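# Close the refrigerator door fully with a Stretch robot

## Task

Push the refrigerator door until it is completely closed, and it must stay closed without the robot holding it there at the end. The door must not be slammed open or shut, nothing may drop a long way, and the robot must not topple or be left leaning.

## Robot and tools

Robot: a Hello Robot Stretch 3 with a single arm. It has a two-wheel base 0.33 m long and 0.34 m wide, a lift that slides up a mast, and a telescoping arm that reaches out to the robot's RIGHT side, ending in a wrist and a gripper. The base cannot slide sideways, so moving the gripper forward or back means driving the base. On-the-spot turns pivot about the point midway between the wheels, 0.05 m behind the front edge. With the arm pulled in and the wrist folded, a turn sweeps a circle of radius 0.28 m; an unfolded, level gripper reaches past that circle.

Frames: the base frame has its origin on the floor between the drive wheels, x forward, y left, z up. hand_pose is reported in it, at the point where closed fingertips meet. The odometry frame is the base frame as it was at the start of the scene; heading is positive to the left, in -3.142 to 3.142.

Cameras: head_camera and nav_camera both move with head_pan_rad and head_tilt_rad; wrist_camera rides on the gripper. Each successful execute_actions result ends with one image per camera, taken when the call finishes.

Tool execute_actions takes "actions", a list run in order (an empty list just reports state and images). Each action may contain "robot" (a command), "steps" (1 to 450 control steps at 30 per second; default 1) and "until" (ends the action early once all listed conditions hold). An action with only "steps" just waits. A command may hold:
- "base": exactly one of {"translate_m": d}, a straight drive of d metres measured from where the base is when the command starts, forward positive, |d| at most 1; or {"rotate_rad": d}, a turn of d radians relative to the current heading, left (counter-clockwise seen from above) positive, |d| at most 3.2. Both are offsets, not poses.
- "joints": absolute targets by name, any subset; unnamed joints keep their goals. lift_m 0 to 1.1 m (arm height); arm_m 0 to 0.52 m (extension); wrist_yaw_rad -1.345 to 4.42 (0 along the arm, positive swings toward the front, 3.0 folds it over the base); wrist_pitch_rad -1.57 to 0.451 (0 level, negative tips fingers down); wrist_roll_rad -2.911 to 2.911; gripper_m -0.089 to 0.179 (larger is wider; the real fingertip gap is smaller than the number); head_pan_rad -3.953 to 1.73 (0 forward, positive left, -1.57 looks along the arm); head_tilt_rad -1.53 to 0.419 (negative looks down).
- "contact_limits": {"arm_m": effort %, 1 to 100}, how hard the arm may push before a contact_stop; lower is gentler. It lasts until arm_m's next command.
Instead of one command, "robot" may be a list of up to 8 commands and {"pause_s": s} items (s up to 15), executed one after another; a later one starts only when the previous ended "done" (or off_target for base and gripper). {"robot": {"stop": true}} brakes everything and clears the queue. Base and joint motions in one command start together and keep running across later actions and while the operator thinks. A new command overrides goals it names immediately and discards any older queue. An invalid call or any out-of-range number rejects the whole call.

"until" example: {"robot": {"status": "ended"}} becomes true when nothing says moving and no queue is running; the standard wait is steps 450 with that condition. Fields such as lift_m, arm_m_status, base_status, queue, queue_left, refusals can be compared with "=", "!=", "<", "<=", ">", ">=" or a status word; {"any": {"status": "ended"}} fires when any one motion ends.

Tool zoom_image: {"camera": one of head_camera, nav_camera, wrist_camera, "region": [x0, y0, x1, y1]} in pixels from the top-left, at most 504 by 504, giving a closer look at that camera's latest image.

Tool finished_scene: {"scene": integer scene number}. It ends the current scene irreversibly and reports whether the task succeeded; send it only after all motion has stopped, since anything still moving gets braked.

Result lines: base_status shows progress, e.g. moving (translate_m +0.1200 of +0.3000). joint_goals and joint_status list each joint; statuses are moving, done, off_target (rested away from goal, may still push), contact_stop (pushed into something; that joint then goes slack), time_out, stopped, not_commanded, torque_fault (a wrist servo overheated and is limp for 10 s). measured_speeds are encoder speeds. The robot line gives refusals, queue state and queue_left; "refused:", "dropped:" and "replaced:" lines explain changes. robot.on_its_own appears when a goal was changed by the robot, a joint is slack or off, a motor strains at rest, or base_tilt has shifted 3 degrees or more. lidar_m gives 12 distances in 30-degree sectors, the 1st straight ahead then counter-clockwise (10th is right), in a plane 0.17 m high. wrist_depth_mm and head_depth_mm are 7 by 7 grids of median depths. motor_effort is in percent with the peak in brackets; readings carry offsets and noise. base_tilt is in degrees, forward and right positive.

Speed: the base is fast (0.30 m/s, 1.9 rad/s) only when stowed: lift_m under 0.30, arm_m under 0.03, wrist_yaw_rad over 2.54; otherwise 0.10 m/s and 0.63 rad/s.

Cautions: fold or unfold the wrist only with lift_m between 0.32 and 0.95, wrist_pitch_rad -0.4 and roll near 0; if wrist_yaw_rad is below -0.4, keep pitch at -0.5 or lower. Pushing on a rigid object with the gripper above about 0.45 m, pushing again after a contact_stop, or driving while the gripper is pressed against something fixed can tip the robot. If it leans, back off in small steps, free the gripper, and lower lift_m near 0.2 if needed. Close the door gently with a modest contact limit so it is not slammed, and let go so it stays shut on its own. Faster completion is better.

Each tool is called after "Request:" as name([rows], argument=value, ...), one row to a line, values as JSON.

## Session

Request:
execute_actions(actions=[])

Scene clock: 0.00 s.
robot.base_odometry: x=+0.000 y=+0.000 heading=+0.000 (m, m, rad; robot's odometry frame)
robot.turned_by_wheels: +0.000 (rad since the last result)
robot.turned_by_imu: +0.000 (rad since the last result)
robot.base_tilt: forward=+0.3 right=-0.7 (deg)
robot.lidar_m: 0.93 0.98 1.15 1.12 1.19 1.29 2.83 3.05 3.75 1.12 1.12 0.94
robot.head_depth_mm: 844 851 855 865 871 880 883 / 853 858 865 870 875 886 898 / 859 864 869 877 886 891 898 / 864 866 876 883 892 899 904 / 865 877 881 890 901 905 914 / 874 878 891 893 901 911 915 / 877 889 895 906 912 923 922
robot.base_status: not_commanded
robot.joint_positions: lift_m=+0.377 arm_m=-0.003 wrist_yaw_rad=+3.069 wrist_pitch_rad=-0.396 wrist_roll_rad=-0.014 gripper_m=+0.037 head_pan_rad=+0.003 head_tilt_rad=-0.018
robot.joint_goals: lift_m=+0.377 arm_m=-0.003 wrist_yaw_rad=+3.069 wrist_pitch_rad=-0.396 wrist_roll_rad=-0.014 gripper_m=+0.037 head_pan_rad=+0.003 head_tilt_rad=-0.018
robot.joint_status: lift_m=not_commanded arm_m=not_commanded wrist_yaw_rad=not_commanded wrist_pitch_rad=not_commanded wrist_roll_rad=not_commanded gripper_m=not_commanded head_pan_rad=not_commanded head_tilt_rad=not_commanded
robot.measured_speeds: translate_m=+0.000 rotate_rad=+0.000 lift_m=+0.000 arm_m=+0.000 wrist_yaw_rad=+0.000 wrist_pitch_rad=+0.000 wrist_roll_rad=+0.000 head_pan_rad=+0.000 head_tilt_rad=+0.000
robot: refusals=0 queue=idle queue_left=0
robot.motor_effort: left_wheel=+0 right_wheel=-1 lift_m=+34 arm_m=+0 wrist_yaw_rad=+0 wrist_pitch_rad=+6 wrist_roll_rad=+1 gripper_m=+0 head_pan_rad=+0 head_tilt_rad=+1 (%)
robot.hand_pose: x=-0.0048 y=+0.0844 z=+0.3950 quat_wxyz=(+0.164, +0.693, +0.115, +0.693) (m; robot's base frame)
robot.wrist_depth_mm: - - - - - - - / - - - - - - - / - - - - - - - / - 982 - 937 875 875 864 / 792 786 789 731 732 720 689 / 672 646 652 634 - 592 585 / 569 562 - 549 528 513 508
pictures: head_camera (sideways: a quarter turn clockwise sets it upright), nav_camera (sideways: a quarter turn counterclockwise sets it upright), wrist_camera
Images, in order (width x height): head_camera 896x504, nav_camera 672x504, wrist_camera 644x364.

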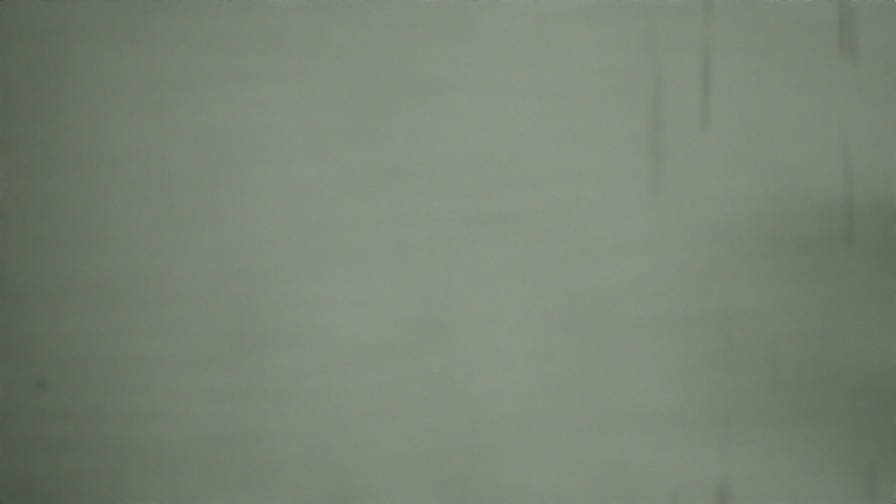

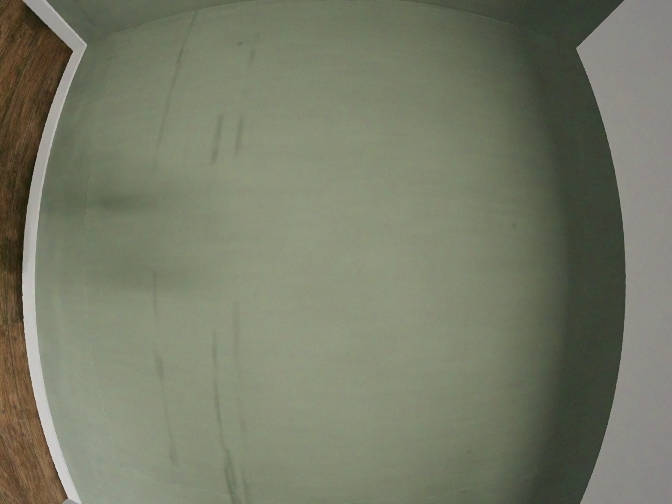

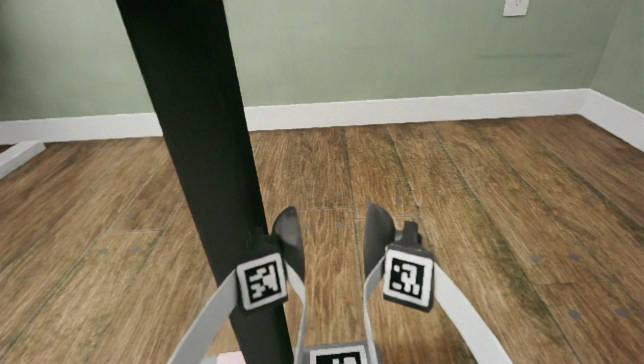

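Request:
execute_actions([
  {"robot":{"joints":{"head_pan_rad":-2.5,"head_tilt_rad":-0.5,"lift_m":0.26}},"steps":450,"until":{"robot":{"status":"ended"}}},
])

Scene clock: 9.73 s.
robot.base_odometry: x=+0.000 y=+0.000 heading=+0.000 (m, m, rad; robot's odometry frame)
robot.turned_by_wheels: +0.000 (rad since the last result)
robot.turned_by_imu: +0.000 (rad since the last result)
robot.base_tilt: forward=+0.5 right=-0.5 (deg)
robot.lidar_m: 0.93 0.98 1.15 1.12 1.20 1.29 2.83 3.04 3.72 1.12 1.12 0.94
robot.head_depth_mm: 2628 2800 3071 2680 1976 1563 1299 / 2766 3000 3294 2660 1990 1577 1311 / 2977 3286 3578 2695 1971 1559 1316 / 3253 3586 3749 2700 2003 1586 1310 / 3508 3956 - 2701 2026 1589 1320 / 3876 - - 2724 2016 1595 1316 / 3815 3985 3983 2768 2029 1606 1323
robot.base_status: not_commanded
robot.joint_positions: lift_m=+0.260 arm_m=-0.003 wrist_yaw_rad=+3.069 wrist_pitch_rad=-0.397 wrist_roll_rad=-0.014 gripper_m=+0.037 head_pan_rad=-2.493 head_tilt_rad=-0.494
robot.joint_goals: lift_m=+0.260 arm_m=-0.003 wrist_yaw_rad=+3.069 wrist_pitch_rad=-0.397 wrist_roll_rad=-0.014 gripper_m=+0.037 head_pan_rad=-2.500 head_tilt_rad=-0.500
robot.joint_status: lift_m=done arm_m=not_commanded wrist_yaw_rad=not_commanded wrist_pitch_rad=not_commanded wrist_roll_rad=not_commanded gripper_m=not_commanded head_pan_rad=done head_tilt_rad=done
robot.measured_speeds: translate_m=+0.000 rotate_rad=+0.000 lift_m=+0.000 arm_m=+0.000 wrist_yaw_rad=+0.000 wrist_pitch_rad=+0.000 wrist_roll_rad=+0.000 head_pan_rad=+0.000 head_tilt_rad=+0.000
robot: refusals=0 queue=done queue_left=0
robot.motor_effort: left_wheel=+1(0) right_wheel=-1(1) lift_m=+31(34) arm_m=-1(0) wrist_yaw_rad=+0(0) wrist_pitch_rad=+7(7) wrist_roll_rad=+1(1) gripper_m=+0(0) head_pan_rad=-2(33) head_tilt_rad=-2(25) (%)
robot.hand_pose: x=-0.0048 y=+0.0843 z=+0.2776 quat_wxyz=(+0.164, +0.693, +0.115, +0.693) (m; robot's base frame)
robot.wrist_depth_mm: - - - - - - - / - - - - - - - / - - 942 935 904 857 847 / 780 758 - 726 681 663 660 / 622 601 598 574 581 538 534 / 510 514 - - - 459 452 / 450 - - - 408 398 391
pictures: head_camera (sideways: a quarter turn clockwise sets it upright), nav_camera (sideways: a quarter turn counterclockwise sets it upright), wrist_camera
Images, in order (width x height): head_camera 896x504, nav_camera 672x504, wrist_camera 644x364.

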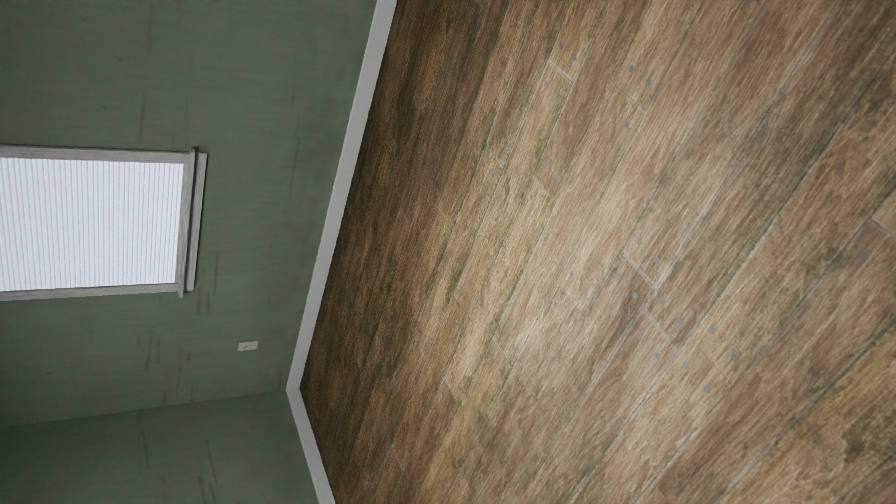

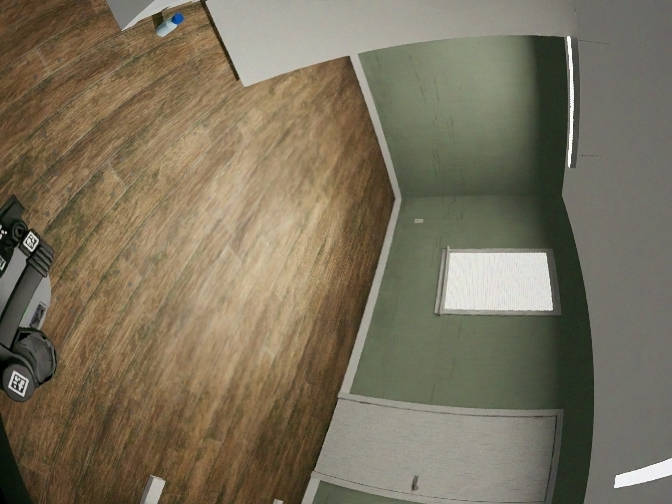

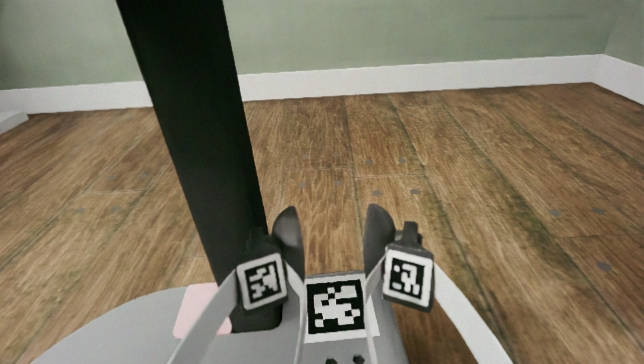

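Request:
execute_actions([
  {"robot":[{"base":{"rotate_rad":-1.9},"joints":{"head_pan_rad":0.8,"head_tilt_rad":-0.9}},{"base":{"translate_m":0.9}}],"steps":450,"until":{"robot":{"status":"ended"}}},
])

Scene clock: 21.83 s.
robot.base_odometry: x=-0.291 y=-0.852 heading=-1.900 (m, m, rad; robot's odometry frame)
robot.turned_by_wheels: -1.900 (rad since the last result)
robot.turned_by_imu: -1.876 (rad since the last result)
robot.base_tilt: forward=+0.4 right=-0.6 (deg)
robot.lidar_m: 0.73 0.73 0.88 0.60 1.13 1.34 2.00 1.78 2.35 2.62 2.65 3.11
robot.head_depth_mm: 638 726 844 1010 1273 1244 1119 / 672 774 910 1100 1345 1249 1120 / 715 829 987 1215 1401 1253 1122 / 761 891 1074 1353 1437 1255 1126 / 828 976 1180 1427 1416 1259 1131 / 807 970 1115 1444 1337 1270 1137 / 827 1056 1133 1032 1295 1223 1141
robot.base_status: done (translate_m +0.9000 of +0.9000)
robot.joint_positions: lift_m=+0.260 arm_m=-0.003 wrist_yaw_rad=+3.069 wrist_pitch_rad=-0.397 wrist_roll_rad=-0.014 gripper_m=+0.037 head_pan_rad=+0.793 head_tilt_rad=-0.890
robot.joint_goals: lift_m=+0.260 arm_m=-0.003 wrist_yaw_rad=+3.069 wrist_pitch_rad=-0.397 wrist_roll_rad=-0.014 gripper_m=+0.037 head_pan_rad=+0.800 head_tilt_rad=-0.900
robot.joint_status: lift_m=done arm_m=not_commanded wrist_yaw_rad=not_commanded wrist_pitch_rad=not_commanded wrist_roll_rad=not_commanded gripper_m=not_commanded head_pan_rad=done head_tilt_rad=done
robot.measured_speeds: translate_m=+0.000 rotate_rad=+0.000 lift_m=+0.000 arm_m=+0.000 wrist_yaw_rad=+0.000 wrist_pitch_rad=+0.000 wrist_roll_rad=+0.000 head_pan_rad=+0.000 head_tilt_rad=+0.000
robot: refusals=0 queue=done queue_left=0
robot.motor_effort: left_wheel=+2(9) right_wheel=-3(9) lift_m=+31(31) arm_m=-1(0) wrist_yaw_rad=+0(0) wrist_pitch_rad=+7(7) wrist_roll_rad=+1(1) gripper_m=+0(1) head_pan_rad=+3(32) head_tilt_rad=-4(25) (%)
robot.hand_pose: x=-0.0048 y=+0.0842 z=+0.2776 quat_wxyz=(+0.164, +0.693, +0.116, +0.693) (m; robot's base frame)
robot.wrist_depth_mm: 883 951 - 620 - 826 684 / 958 - - 692 875 811 702 / 995 - 937 796 712 824 743 / 789 763 - 704 689 664 658 / 623 603 596 566 577 540 527 / 512 518 - - - 464 452 / 447 - - - 405 398 393
pictures: head_camera (sideways: a quarter turn clockwise sets it upright), nav_camera (sideways: a quarter turn counterclockwise sets it upright), wrist_camera
Images, in order (width x height): head_camera 896x504, nav_camera 672x504, wrist_camera 644x364.

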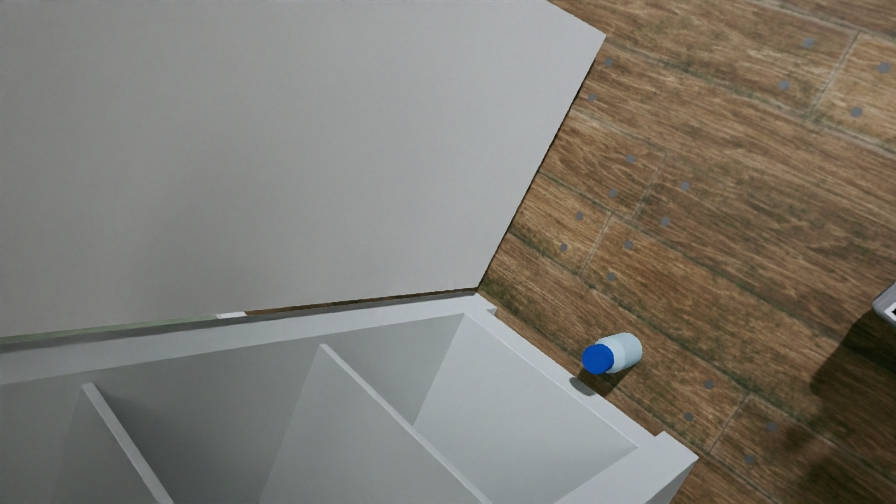

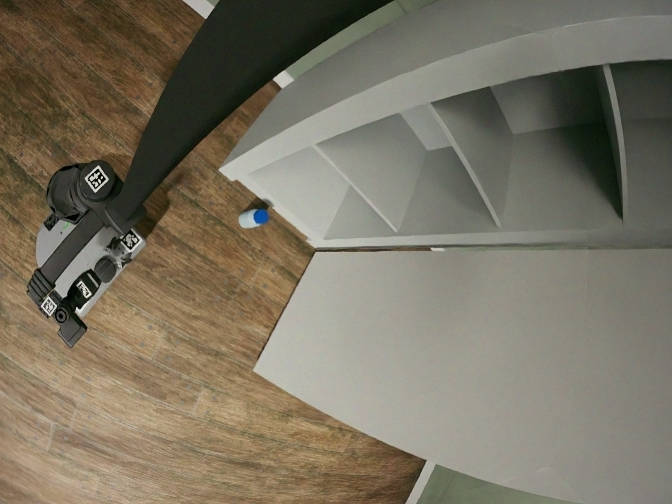

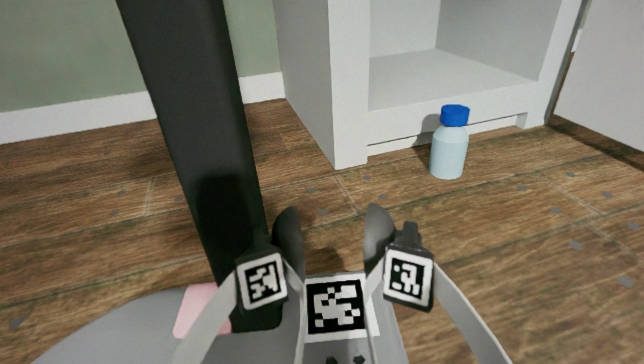

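Request:
execute_actions([
  {"robot":[{"base":{"rotate_rad":2.8},"joints":{"head_pan_rad":-1.57,"head_tilt_rad":-1.1}},{"joints":{"lift_m":0.33}},{"joints":{"wrist_yaw_rad":0,"gripper_m":0.17}},{"joints":{"lift_m":0.1,"wrist_pitch_rad":-0.4}}],"steps":450,"until":{"robot":{"status":"ended"}}},
])

Scene clock: 39.07 s.
robot.base_odometry: x=-0.291 y=-0.852 heading=+0.900 (m, m, rad; robot's odometry frame)
robot.turned_by_wheels: +2.800 (rad since the last result)
robot.turned_by_imu: +2.767 (rad since the last result)
robot.base_tilt: forward=+0.3 right=-0.8 (deg)
robot.lidar_m: 1.50 2.00 1.78 2.64 2.65 2.70 2.97 0.73 0.75 0.61 0.60 1.16
robot.head_depth_mm: 884 1021 1177 1378 1310 1197 1118 / 931 1084 1374 1442 1314 1221 - / 1059 1079 1428 1439 1310 - - / 1152 1041 1441 1373 1340 1216 - / 1133 1040 1000 1330 1322 1200 1117 / 604 716 905 1419 1313 1211 1121 / 567 802 1510 1447 1316 1209 1109
robot.base_status: done (rotate_rad +2.7999 of +2.8000)
robot.joint_positions: lift_m=+0.106 arm_m=-0.003 wrist_yaw_rad=+0.000 wrist_pitch_rad=-0.406 wrist_roll_rad=-0.014 gripper_m=+0.170 head_pan_rad=-1.563 head_tilt_rad=-1.087
robot.joint_goals: lift_m=+0.106 arm_m=-0.003 wrist_yaw_rad=+0.000 wrist_pitch_rad=-0.400 wrist_roll_rad=-0.014 gripper_m=+0.170 head_pan_rad=-1.570 head_tilt_rad=-1.100
robot.joint_status: lift_m=contact_stop arm_m=not_commanded wrist_yaw_rad=done wrist_pitch_rad=done wrist_roll_rad=not_commanded gripper_m=done head_pan_rad=done head_tilt_rad=done
robot.measured_speeds: translate_m=+0.000 rotate_rad=+0.000 lift_m=+0.000 arm_m=+0.000 wrist_yaw_rad=+0.000 wrist_pitch_rad=+0.000 wrist_roll_rad=+0.000 head_pan_rad=+0.000 head_tilt_rad=+0.000
robot: refusals=0 queue=dropped queue_left=0
robot.on_its_own: lift_m is slack since a contact_stop, until your next command for it (your +0.100 is given up)
robot.motor_effort: left_wheel=-1(6) right_wheel=+2(10) lift_m=+34(40) arm_m=+0(1) wrist_yaw_rad=+1(3) wrist_pitch_rad=+3(6) wrist_roll_rad=+0(5) gripper_m=+1(95) head_pan_rad=-2(35) head_tilt_rad=-5(19) (%)
robot.hand_pose: x=-0.0216 y=-0.3680 z=+0.1214 quat_wxyz=(+0.698, +0.144, -0.687, -0.142) (m; robot's base frame)
robot.wrist_depth_mm: 689 311 708 671 587 540 442 / 705 341 395 439 558 621 465 / 625 509 403 449 502 515 500 / 463 435 417 408 405 403 389 / 373 370 357 346 338 335 327 / 310 - 297 289 284 278 283 / 264 253 256 252 246 243 232
pictures: head_camera (sideways: a quarter turn clockwise sets it upright), nav_camera (sideways: a quarter turn counterclockwise sets it upright), wrist_camera
ARM HIT: the arm struck its own base hard.
Images, in order (width x height): head_camera 896x504, nav_camera 672x504, wrist_camera 644x364.

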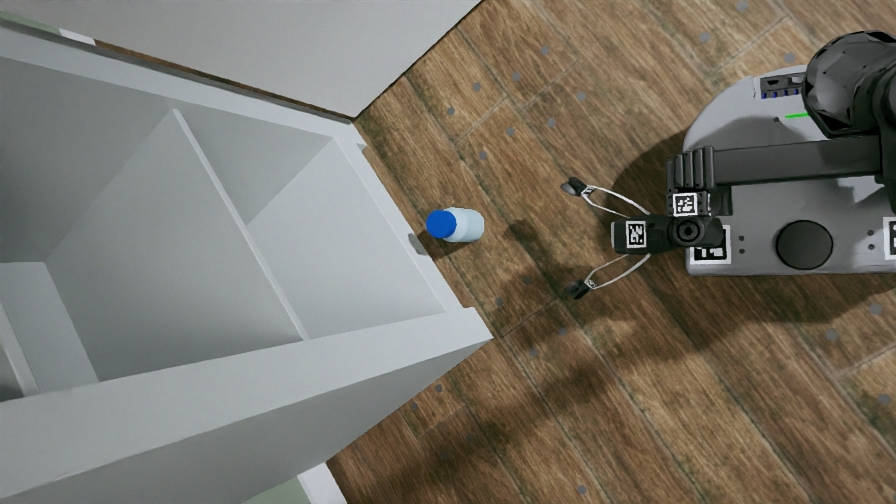

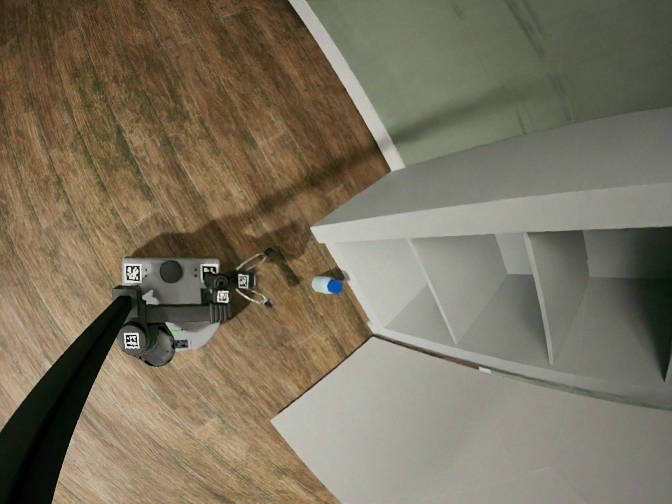

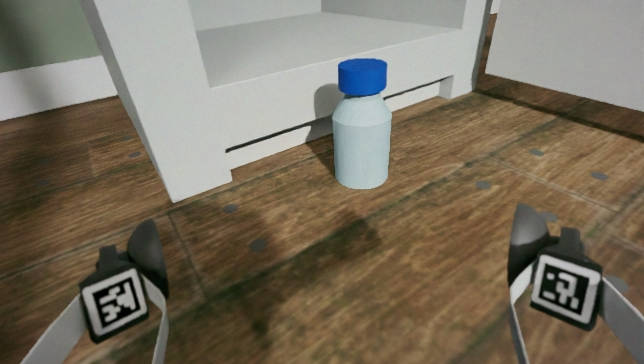

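Request:
execute_actions([
  {"robot":[{"base":{"rotate_rad":-0.04},"joints":{"lift_m":0.12,"arm_m":0.12}},{"joints":{"lift_m":0.05,"arm_m":0.25}}],"steps":450,"until":{"robot":{"status":"ended"}}},
])

Scene clock: 47.27 s.
robot.base_odometry: x=-0.291 y=-0.852 heading=+0.860 (m, m, rad; robot's odometry frame)
robot.turned_by_wheels: -0.040 (rad since the last result)
robot.turned_by_imu: -0.040 (rad since the last result)
robot.base_tilt: forward=+0.5 right=-0.9 (deg)
robot.lidar_m: 1.45 2.00 1.78 2.56 2.65 2.68 3.03 0.73 0.74 0.62 0.60 1.15
robot.head_depth_mm: 867 979 1146 1387 1307 1199 1124 / 919 1110 1332 1428 1303 1225 - / 1012 1074 1426 1434 1297 - - / 1126 1040 1434 1384 1296 1236 - / 1138 1038 1373 1336 1316 1199 1104 / 1079 754 897 1379 1318 1199 1111 / 563 691 1275 1432 1310 1205 1117
robot.base_status: done (rotate_rad -0.0399 of -0.0400)
robot.joint_positions: lift_m=+0.050 arm_m=+0.250 wrist_yaw_rad=+0.000 wrist_pitch_rad=-0.414 wrist_roll_rad=-0.014 gripper_m=+0.170 head_pan_rad=-1.563 head_tilt_rad=-1.087
robot.joint_goals: lift_m=+0.050 arm_m=+0.250 wrist_yaw_rad=+0.000 wrist_pitch_rad=-0.400 wrist_roll_rad=-0.014 gripper_m=+0.170 head_pan_rad=-1.570 head_tilt_rad=-1.100
robot.joint_status: lift_m=done arm_m=done wrist_yaw_rad=done wrist_pitch_rad=done wrist_roll_rad=not_commanded gripper_m=done head_pan_rad=done head_tilt_rad=done
robot.measured_speeds: translate_m=+0.000 rotate_rad=+0.000 lift_m=+0.000 arm_m=+0.000 wrist_yaw_rad=+0.000 wrist_pitch_rad=+0.000 wrist_roll_rad=+0.000 head_pan_rad=+0.000 head_tilt_rad=+0.000
robot: refusals=0 queue=done queue_left=0
robot.motor_effort: left_wheel=+2(2) right_wheel=-3(5) lift_m=+31(37) arm_m=+5(4) wrist_yaw_rad=+0(0) wrist_pitch_rad=+6(7) wrist_roll_rad=+0(0) gripper_m=+0(1) head_pan_rad=-2(2) head_tilt_rad=-5(5) (%)
robot.hand_pose: x=-0.0216 y=-0.6195 z=+0.0637 quat_wxyz=(+0.697, +0.146, -0.687, -0.145) (m; robot's base frame)
robot.wrist_depth_mm: 418 385 342 311 291 345 323 / 213 202 199 135 131 386 345 / 151 167 198 105 103 386 377 / 157 178 214 125 123 303 294 / 167 188 255 128 125 250 245 / 190 - 224 138 137 210 211 / - 191 192 167 169 183 177
pictures: head_camera (sideways: a quarter turn clockwise sets it upright), nav_camera (sideways: a quarter turn counterclockwise sets it upright), wrist_camera
Images, in order (width x height): head_camera 896x504, nav_camera 672x504, wrist_camera 644x364.

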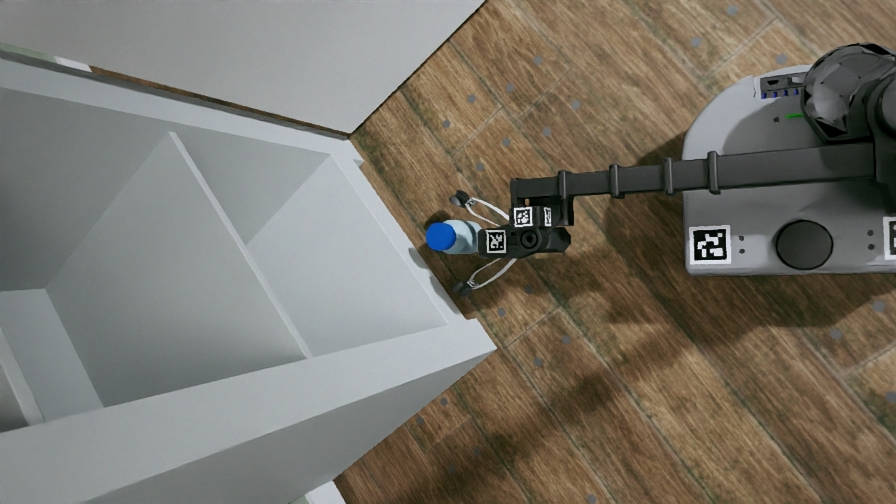

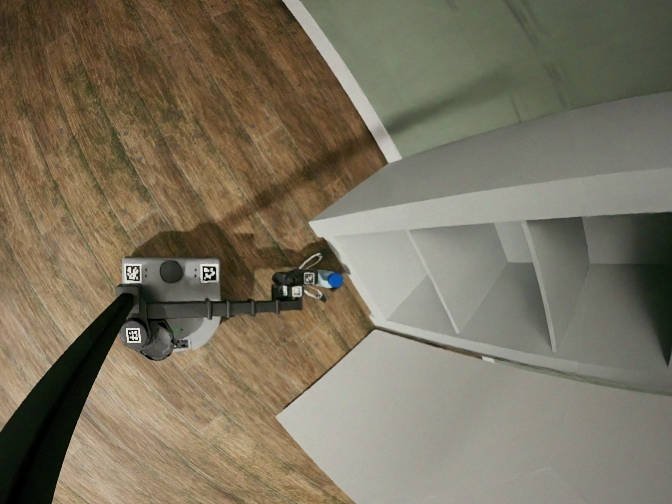

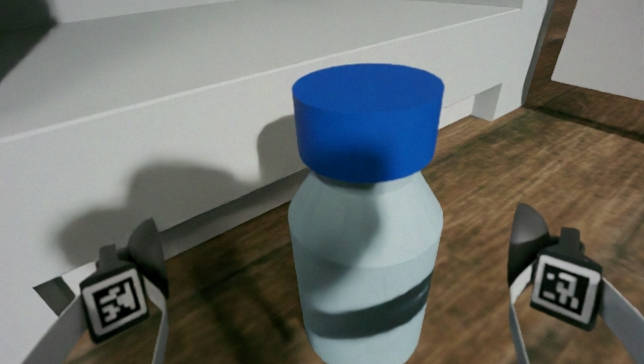

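Request:
execute_actions([
  {"robot":[{"joints":{"gripper_m":0.0}},{"joints":{"lift_m":0.08}},{"joints":{"arm_m":0.1}},{"base":{"rotate_rad":1.1}},{"joints":{"lift_m":0.052}},{"joints":{"gripper_m":0.17}},{"joints":{"lift_m":0.33}},{"joints":{"wrist_yaw_rad":3,"arm_m":0,"gripper_m":0}}],"steps":450,"until":{"robot":{"status":"ended"}}},
  {"steps":200,"until":{"robot":{"status":"ended"}}},
  {"robot":[{"base":{"rotate_rad":-0.85},"joints":{"lift_m":0.28,"head_pan_rad":-0.8,"head_tilt_rad":-0.9}},{"base":{"translate_m":-1}}],"steps":450,"until":{"robot":{"status":"ended"}}},
])

Scene clock: 86.90 s.
robot.base_odometry: x=-0.735 y=-1.747 heading=+1.110 (m, m, rad; robot's odometry frame)
robot.turned_by_wheels: +0.250 (rad since the last result)
robot.turned_by_imu: +0.250 (rad since the last result)
robot.base_tilt: forward=+0.5 right=-0.9 (deg)
robot.lidar_m: 2.51 2.51 2.83 2.29 2.27 2.35 1.89 1.86 1.91 1.54 0.34 0.34
robot.head_depth_mm: 1327 1536 1758 1611 1416 1247 1117 / 647 873 1780 1624 1416 1250 1141 / 359 446 520 765 1365 1240 1161 / 303 355 425 534 727 1148 1123 / 291 328 401 525 1372 1255 1127 / 300 1125 1463 1641 1426 1259 1126 / 1024 1942 1935 1646 1433 1252 1129
robot.base_status: done (translate_m -1.0000 of -1.0000)
robot.joint_positions: lift_m=+0.280 arm_m=+0.000 wrist_yaw_rad=+2.998 wrist_pitch_rad=-0.423 wrist_roll_rad=-0.014 gripper_m=+0.000 head_pan_rad=-0.807 head_tilt_rad=-0.902
robot.joint_goals: lift_m=+0.280 arm_m=+0.000 wrist_yaw_rad=+3.000 wrist_pitch_rad=-0.400 wrist_roll_rad=-0.014 gripper_m=+0.000 head_pan_rad=-0.800 head_tilt_rad=-0.900
robot.joint_status: lift_m=done arm_m=done wrist_yaw_rad=done wrist_pitch_rad=done wrist_roll_rad=not_commanded gripper_m=done head_pan_rad=done head_tilt_rad=done
robot.measured_speeds: translate_m=+0.000 rotate_rad=+0.000 lift_m=+0.000 arm_m=+0.000 wrist_yaw_rad=+0.000 wrist_pitch_rad=+0.000 wrist_roll_rad=+0.000 head_pan_rad=+0.000 head_tilt_rad=+0.000
robot: refusals=0 queue=done queue_left=0
robot.motor_effort: left_wheel=+2(7) right_wheel=-3(10) lift_m=+31(41) arm_m=-4(4) wrist_yaw_rad=+2(4) wrist_pitch_rad=+10(26) wrist_roll_rad=+0(0) gripper_m=-2(98) head_pan_rad=+3(28) head_tilt_rad=+0(14) (%)
robot.hand_pose: x=+0.0107 y=+0.0762 z=+0.2918 quat_wxyz=(+0.197, +0.695, +0.100, +0.684) (m; robot's base frame)
robot.wrist_depth_mm: - - - - - - - / - - - - - - - / - - 959 906 874 853 842 / 794 768 729 709 698 681 660 / 630 609 604 - 570 544 540 / 525 514 - - 490 470 468 / 460 - - - 424 415 409
pictures: head_camera (sideways: a quarter turn clockwise sets it upright), nav_camera (sideways: a quarter turn counterclockwise sets it upright), wrist_camera
Images, in order (width x height): head_camera 896x504, nav_camera 672x504, wrist_camera 644x364.

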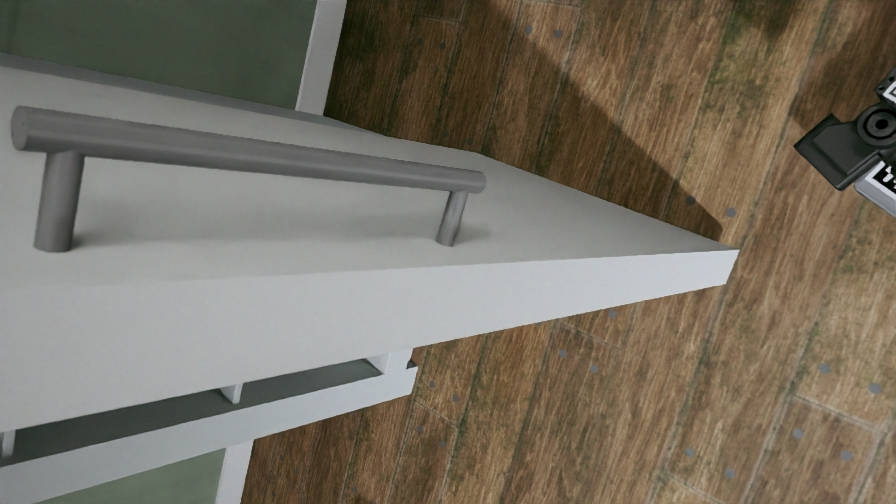

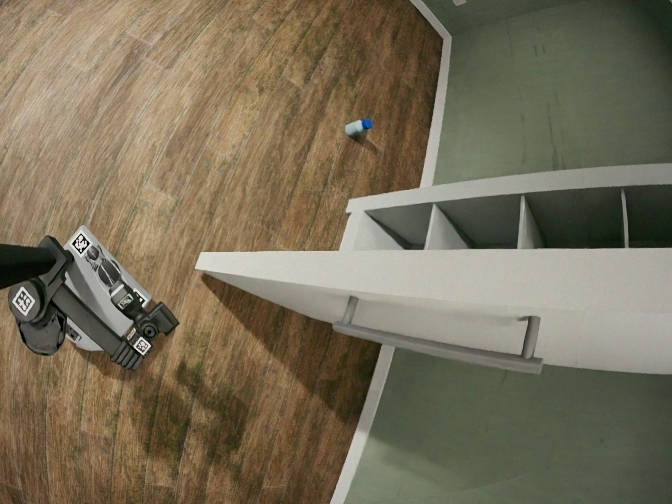

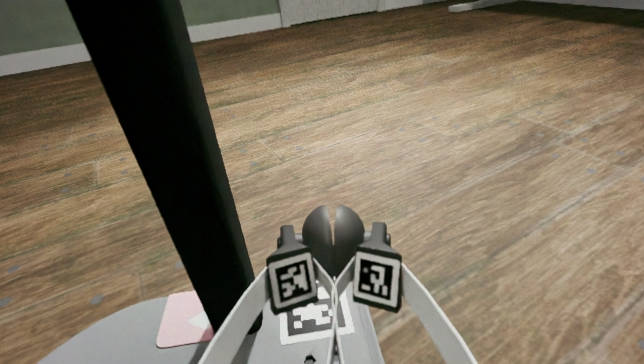

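Request:
execute_actions([
  {"robot":[{"joints":{"arm_m":0.3,"head_pan_rad":-1.4}},{"base":{"translate_m":0.8}},{"base":{"rotate_rad":0.2}}],"steps":450,"until":{"robot":{"status":"ended"}}},
])

Scene clock: 105.97 s.
robot.base_odometry: x=-0.379 y=-1.031 heading=+1.308 (m, m, rad; robot's odometry frame)
robot.turned_by_wheels: +0.198 (rad since the last result)
robot.turned_by_imu: -0.916 (rad since the last result)
robot.base_tilt: forward=+0.5 right=-0.8 (deg)
robot.lidar_m: 0.64 1.36 2.35 2.15 2.82 2.61 2.62 2.72 0.18 0.18 0.24 0.62
robot.head_depth_mm: - - - - 1357 1244 1113 / - - - - 309 445 1118 / - - - 292 347 498 850 / - - - 310 410 638 1108 / - - 291 350 503 894 1127 / - - 312 413 648 1219 1134 / - 293 353 508 911 1242 1122
robot.base_status: off_target (rotate_rad +0.1988 of +0.2000)
robot.joint_positions: lift_m=+0.280 arm_m=+0.300 wrist_yaw_rad=+3.545 wrist_pitch_rad=-0.407 wrist_roll_rad=-0.015 gripper_m=+0.000 head_pan_rad=-1.394 head_tilt_rad=-0.901
robot.joint_goals: lift_m=+0.280 arm_m=+0.300 wrist_yaw_rad=+3.537 wrist_pitch_rad=-0.400 wrist_roll_rad=-0.015 gripper_m=+0.000 head_pan_rad=-1.400 head_tilt_rad=-0.900
robot.joint_status: lift_m=done arm_m=done wrist_yaw_rad=done wrist_pitch_rad=done wrist_roll_rad=not_commanded gripper_m=done head_pan_rad=done head_tilt_rad=done
robot.measured_speeds: translate_m=+0.000 rotate_rad=+0.000 lift_m=+0.000 arm_m=+0.000 wrist_yaw_rad=+0.000 wrist_pitch_rad=+0.000 wrist_roll_rad=+0.000 head_pan_rad=+0.000 head_tilt_rad=+0.000
robot: refusals=0 queue=done queue_left=0
robot.on_its_own: wrist_yaw_rad is held at +3.537, not at your +3.000, by its stall guard, which is not easing now; right_wheel is at rest, and its effort (+39) is outside its rest range (-18 to +18)
robot.motor_effort: left_wheel=-6(10) right_wheel=+39(47) lift_m=+33(44) arm_m=+4(31) wrist_yaw_rad=-9(100) wrist_pitch_rad=+4(37) wrist_roll_rad=+1(2) gripper_m=-4(12) head_pan_rad=-2(24) head_tilt_rad=+1(0) (%)
robot.hand_pose: x=-0.1098 y=-0.2369 z=+0.2951 quat_wxyz=(+0.000, +0.644, +0.279, +0.712) (m; robot's base frame)
robot.wrist_depth_mm: - - - - 105 84 70 / - - - - 113 90 74 / - - - 987 120 95 78 / 811 787 743 748 127 102 82 / 639 623 606 - 141 109 86 / 531 518 508 - 147 117 92 / 451 448 437 422 188 125 97
pictures: head_camera (sideways: a quarter turn clockwise sets it upright), nav_camera (sideways: a quarter turn counterclockwise sets it upright), wrist_camera
Images, in order (width x height): head_camera 896x504, nav_camera 672x504, wrist_camera 644x364.

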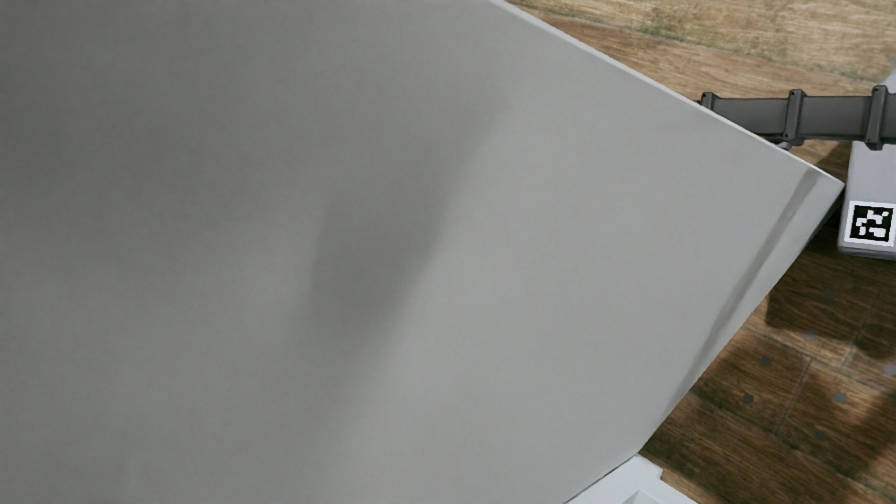

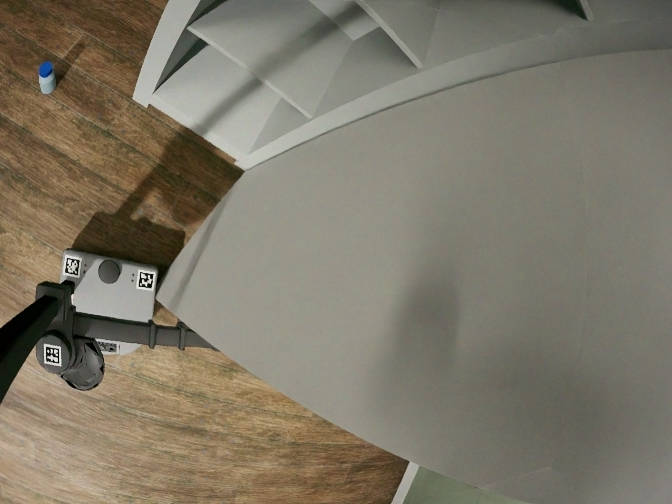

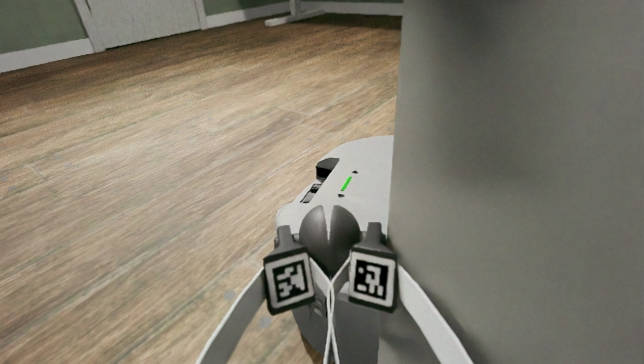

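Request:
execute_actions([
  {"robot":[{"base":{"translate_m":-0.43}},{"joints":{"arm_m":0,"wrist_yaw_rad":3,"head_pan_rad":0,"head_tilt_rad":-1.2}},{"base":{"rotate_rad":-1.2}},{"base":{"translate_m":0.72}},{"base":{"rotate_rad":2.05}},{"joints":{"lift_m":0.31}},{"base":{"translate_m":0.6}}],"steps":450,"until":{"robot":{"status":"ended"}}},
  {"steps":450,"until":{"robot":{"status":"ended"}}},
])

Scene clock: 140.40 s.
robot.base_odometry: x=-0.108 y=-0.869 heading=+2.159 (m, m, rad; robot's odometry frame)
robot.turned_by_wheels: +0.851 (rad since the last result)
robot.turned_by_imu: +0.817 (rad since the last result)
robot.base_tilt: forward=+0.5 right=-0.6 (deg)
robot.lidar_m: 0.37 2.59 2.41 2.95 2.92 3.05 2.26 2.20 1.22 0.26 0.25 0.27
robot.head_depth_mm: 311 356 418 504 633 857 1121 / 357 417 505 633 856 1159 - / 417 503 634 852 1241 1219 - / 456 561 1450 1344 1279 1215 - / 1736 1603 1478 1367 1284 1219 - / 1771 1614 1492 1372 1283 1193 - / 1782 1623 1489 1378 1278 1199 1132
robot.base_status: done (translate_m +0.6000 of +0.6000)
robot.joint_positions: lift_m=+0.310 arm_m=+0.000 wrist_yaw_rad=+2.998 wrist_pitch_rad=-0.416 wrist_roll_rad=-0.015 gripper_m=+0.000 head_pan_rad=-0.005 head_tilt_rad=-1.189
robot.joint_goals: lift_m=+0.310 arm_m=+0.000 wrist_yaw_rad=+3.000 wrist_pitch_rad=-0.400 wrist_roll_rad=-0.015 gripper_m=+0.000 head_pan_rad=+0.000 head_tilt_rad=-1.200
robot.joint_status: lift_m=done arm_m=done wrist_yaw_rad=done wrist_pitch_rad=done wrist_roll_rad=not_commanded gripper_m=done head_pan_rad=done head_tilt_rad=done
robot.measured_speeds: translate_m=+0.000 rotate_rad=+0.000 lift_m=+0.000 arm_m=+0.000 wrist_yaw_rad=+0.000 wrist_pitch_rad=+0.000 wrist_roll_rad=+0.000 head_pan_rad=+0.000 head_tilt_rad=+0.000
robot: refusals=0 queue=done queue_left=0
robot.motor_effort: left_wheel=+1(28) right_wheel=-2(42) lift_m=+34(40) arm_m=+2(5) wrist_yaw_rad=+2(24) wrist_pitch_rad=+7(7) wrist_roll_rad=+1(1) gripper_m=-2(4) head_pan_rad=+2(34) head_tilt_rad=-5(23) (%)
robot.hand_pose: x=+0.0110 y=+0.0776 z=+0.3232 quat_wxyz=(+0.195, +0.695, +0.097, +0.685) (m; robot's base frame)
robot.wrist_depth_mm: - - - - - - - / - - - - - - - / - - - - 971 937 917 / 854 808 785 772 763 734 706 / 670 647 642 - 615 613 594 / 558 555 - - 534 514 500 / 483 495 - - 453 444 437
pictures: head_camera (sideways: a quarter turn clockwise sets it upright), nav_camera (sideways: a quarter turn counterclockwise sets it upright), wrist_camera
Images, in order (width x height): head_camera 896x504, nav_camera 672x504, wrist_camera 644x364.

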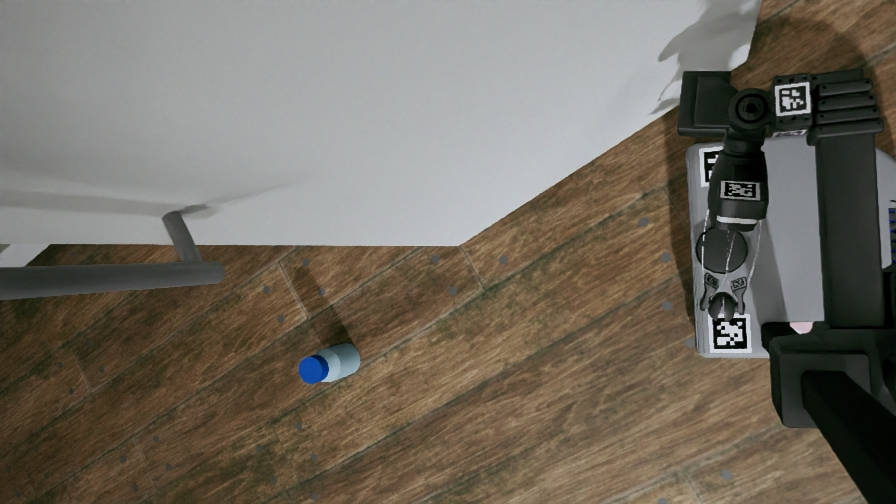

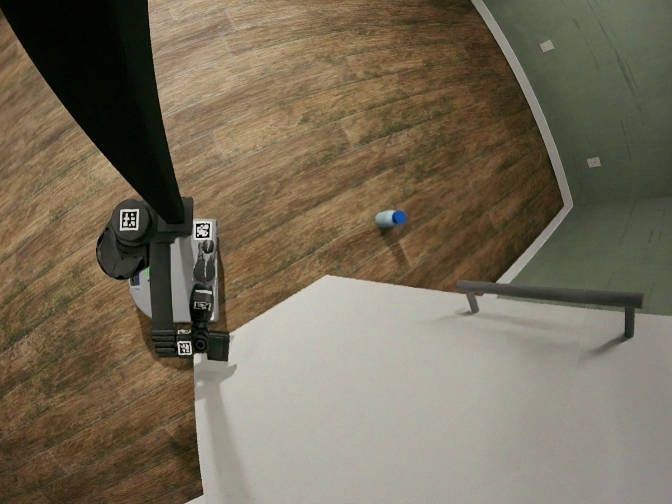

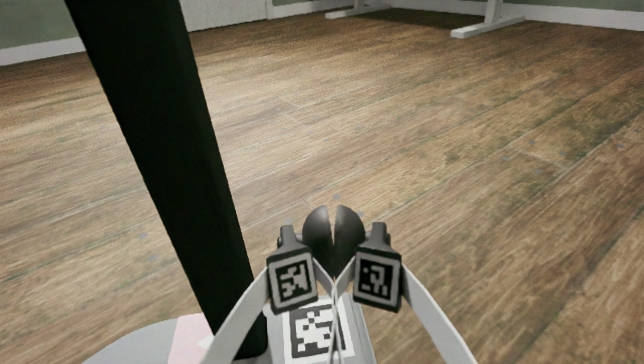

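Looks parallel with the planks; a small final nudge.

Request:
execute_actions([
  {"robot":{"base":{"translate_m":0.05}},"steps":60,"until":{"robot":{"status":"ended"}}},
  {"robot":{"base":{"translate_m":-0.05}},"steps":60,"until":{"robot":{"status":"ended"}}},
])

Request:
finished_scene(scene=1)

Scene clock: 151.13 s.
robot.base_odometry: x=-0.108 y=-0.869 heading=+2.159 (m, m, rad; robot's odometry frame)
robot.turned_by_wheels: +0.000 (rad since the last result)
robot.turned_by_imu: +0.000 (rad since the last result)
robot.base_tilt: forward=+0.4 right=-0.7 (deg)
robot.lidar_m: 0.37 2.59 2.43 2.96 2.94 3.04 2.25 2.19 1.21 0.26 0.25 0.27
robot.head_depth_mm: 311 357 416 503 631 857 1120 / 357 417 503 632 856 1165 - / 417 502 632 850 1245 1215 - / 457 561 1455 1349 1280 1217 - / 1736 1610 1475 1372 1278 1222 - / 1776 1625 1485 1374 1278 1200 - / 1763 1615 1483 1378 1276 1205 1136
robot.base_status: done (translate_m -0.0500 of -0.0500)
robot.joint_positions: lift_m=+0.310 arm_m=+0.000 wrist_yaw_rad=+2.998 wrist_pitch_rad=-0.416 wrist_roll_rad=-0.015 gripper_m=+0.000 head_pan_rad=-0.005 head_tilt_rad=-1.189
robot.joint_goals: lift_m=+0.310 arm_m=+0.000 wrist_yaw_rad=+3.000 wrist_pitch_rad=-0.400 wrist_roll_rad=-0.015 gripper_m=+0.000 head_pan_rad=+0.000 head_tilt_rad=-1.200
robot.joint_status: lift_m=done arm_m=done wrist_yaw_rad=done wrist_pitch_rad=done wrist_roll_rad=not_commanded gripper_m=done head_pan_rad=done head_tilt_rad=done
robot.measured_speeds: translate_m=+0.000 rotate_rad=+0.000 lift_m=+0.000 arm_m=+0.000 wrist_yaw_rad=+0.000 wrist_pitch_rad=+0.000 wrist_roll_rad=+0.000 head_pan_rad=+0.000 head_tilt_rad=+0.000
robot: refusals=0 queue=done queue_left=0
robot.motor_effort: left_wheel=+1(5) right_wheel=-2(7) lift_m=+34(33) arm_m=+2(3) wrist_yaw_rad=+2(2) wrist_pitch_rad=+7(7) wrist_roll_rad=+1(1) gripper_m=-2(2) head_pan_rad=+2(3) head_tilt_rad=-5(3) (%)
robot.hand_pose: x=+0.0109 y=+0.0776 z=+0.3232 quat_wxyz=(+0.195, +0.695, +0.098, +0.685) (m; robot's base frame)
robot.wrist_depth_mm: - - - - - - - / - - - - - - - / - - - - 981 916 914 / 838 836 782 760 767 734 717 / 678 664 647 - 617 604 600 / 564 552 - - 541 507 500 / 479 493 - - 456 443 440
pictures: head_camera (sideways: a quarter turn clockwise sets it upright), nav_camera (sideways: a quarter turn counterclockwise sets it upright), wrist_camera
Images, in order (width x height): head_camera 896x504, nav_camera 672x504, wrist_camera 644x364.

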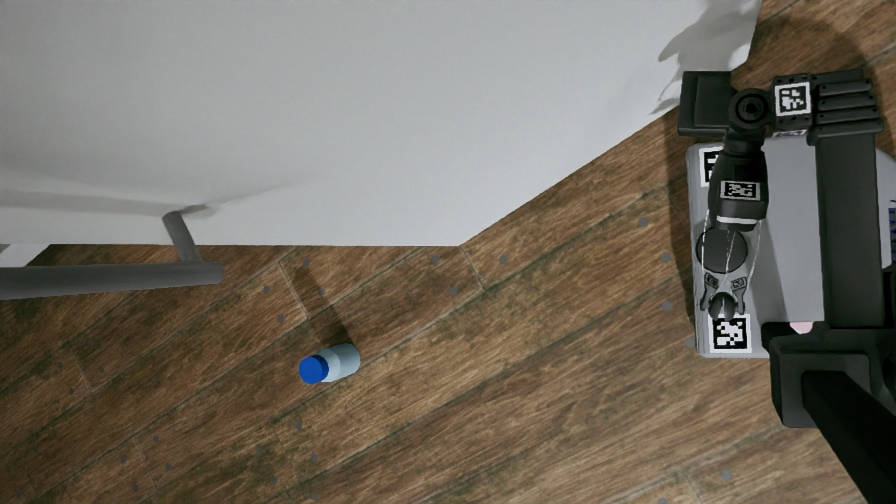

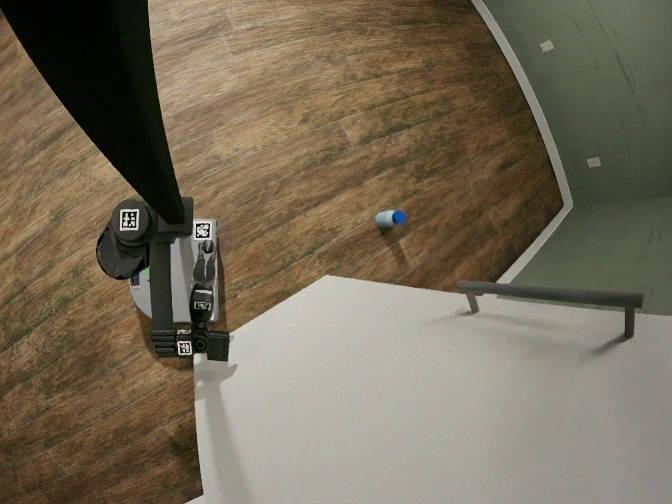

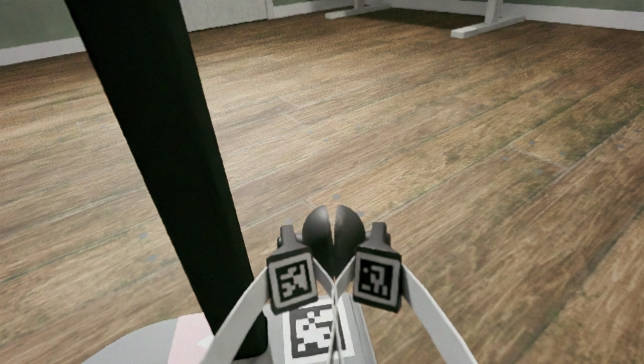

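The scene is finished: the task was done.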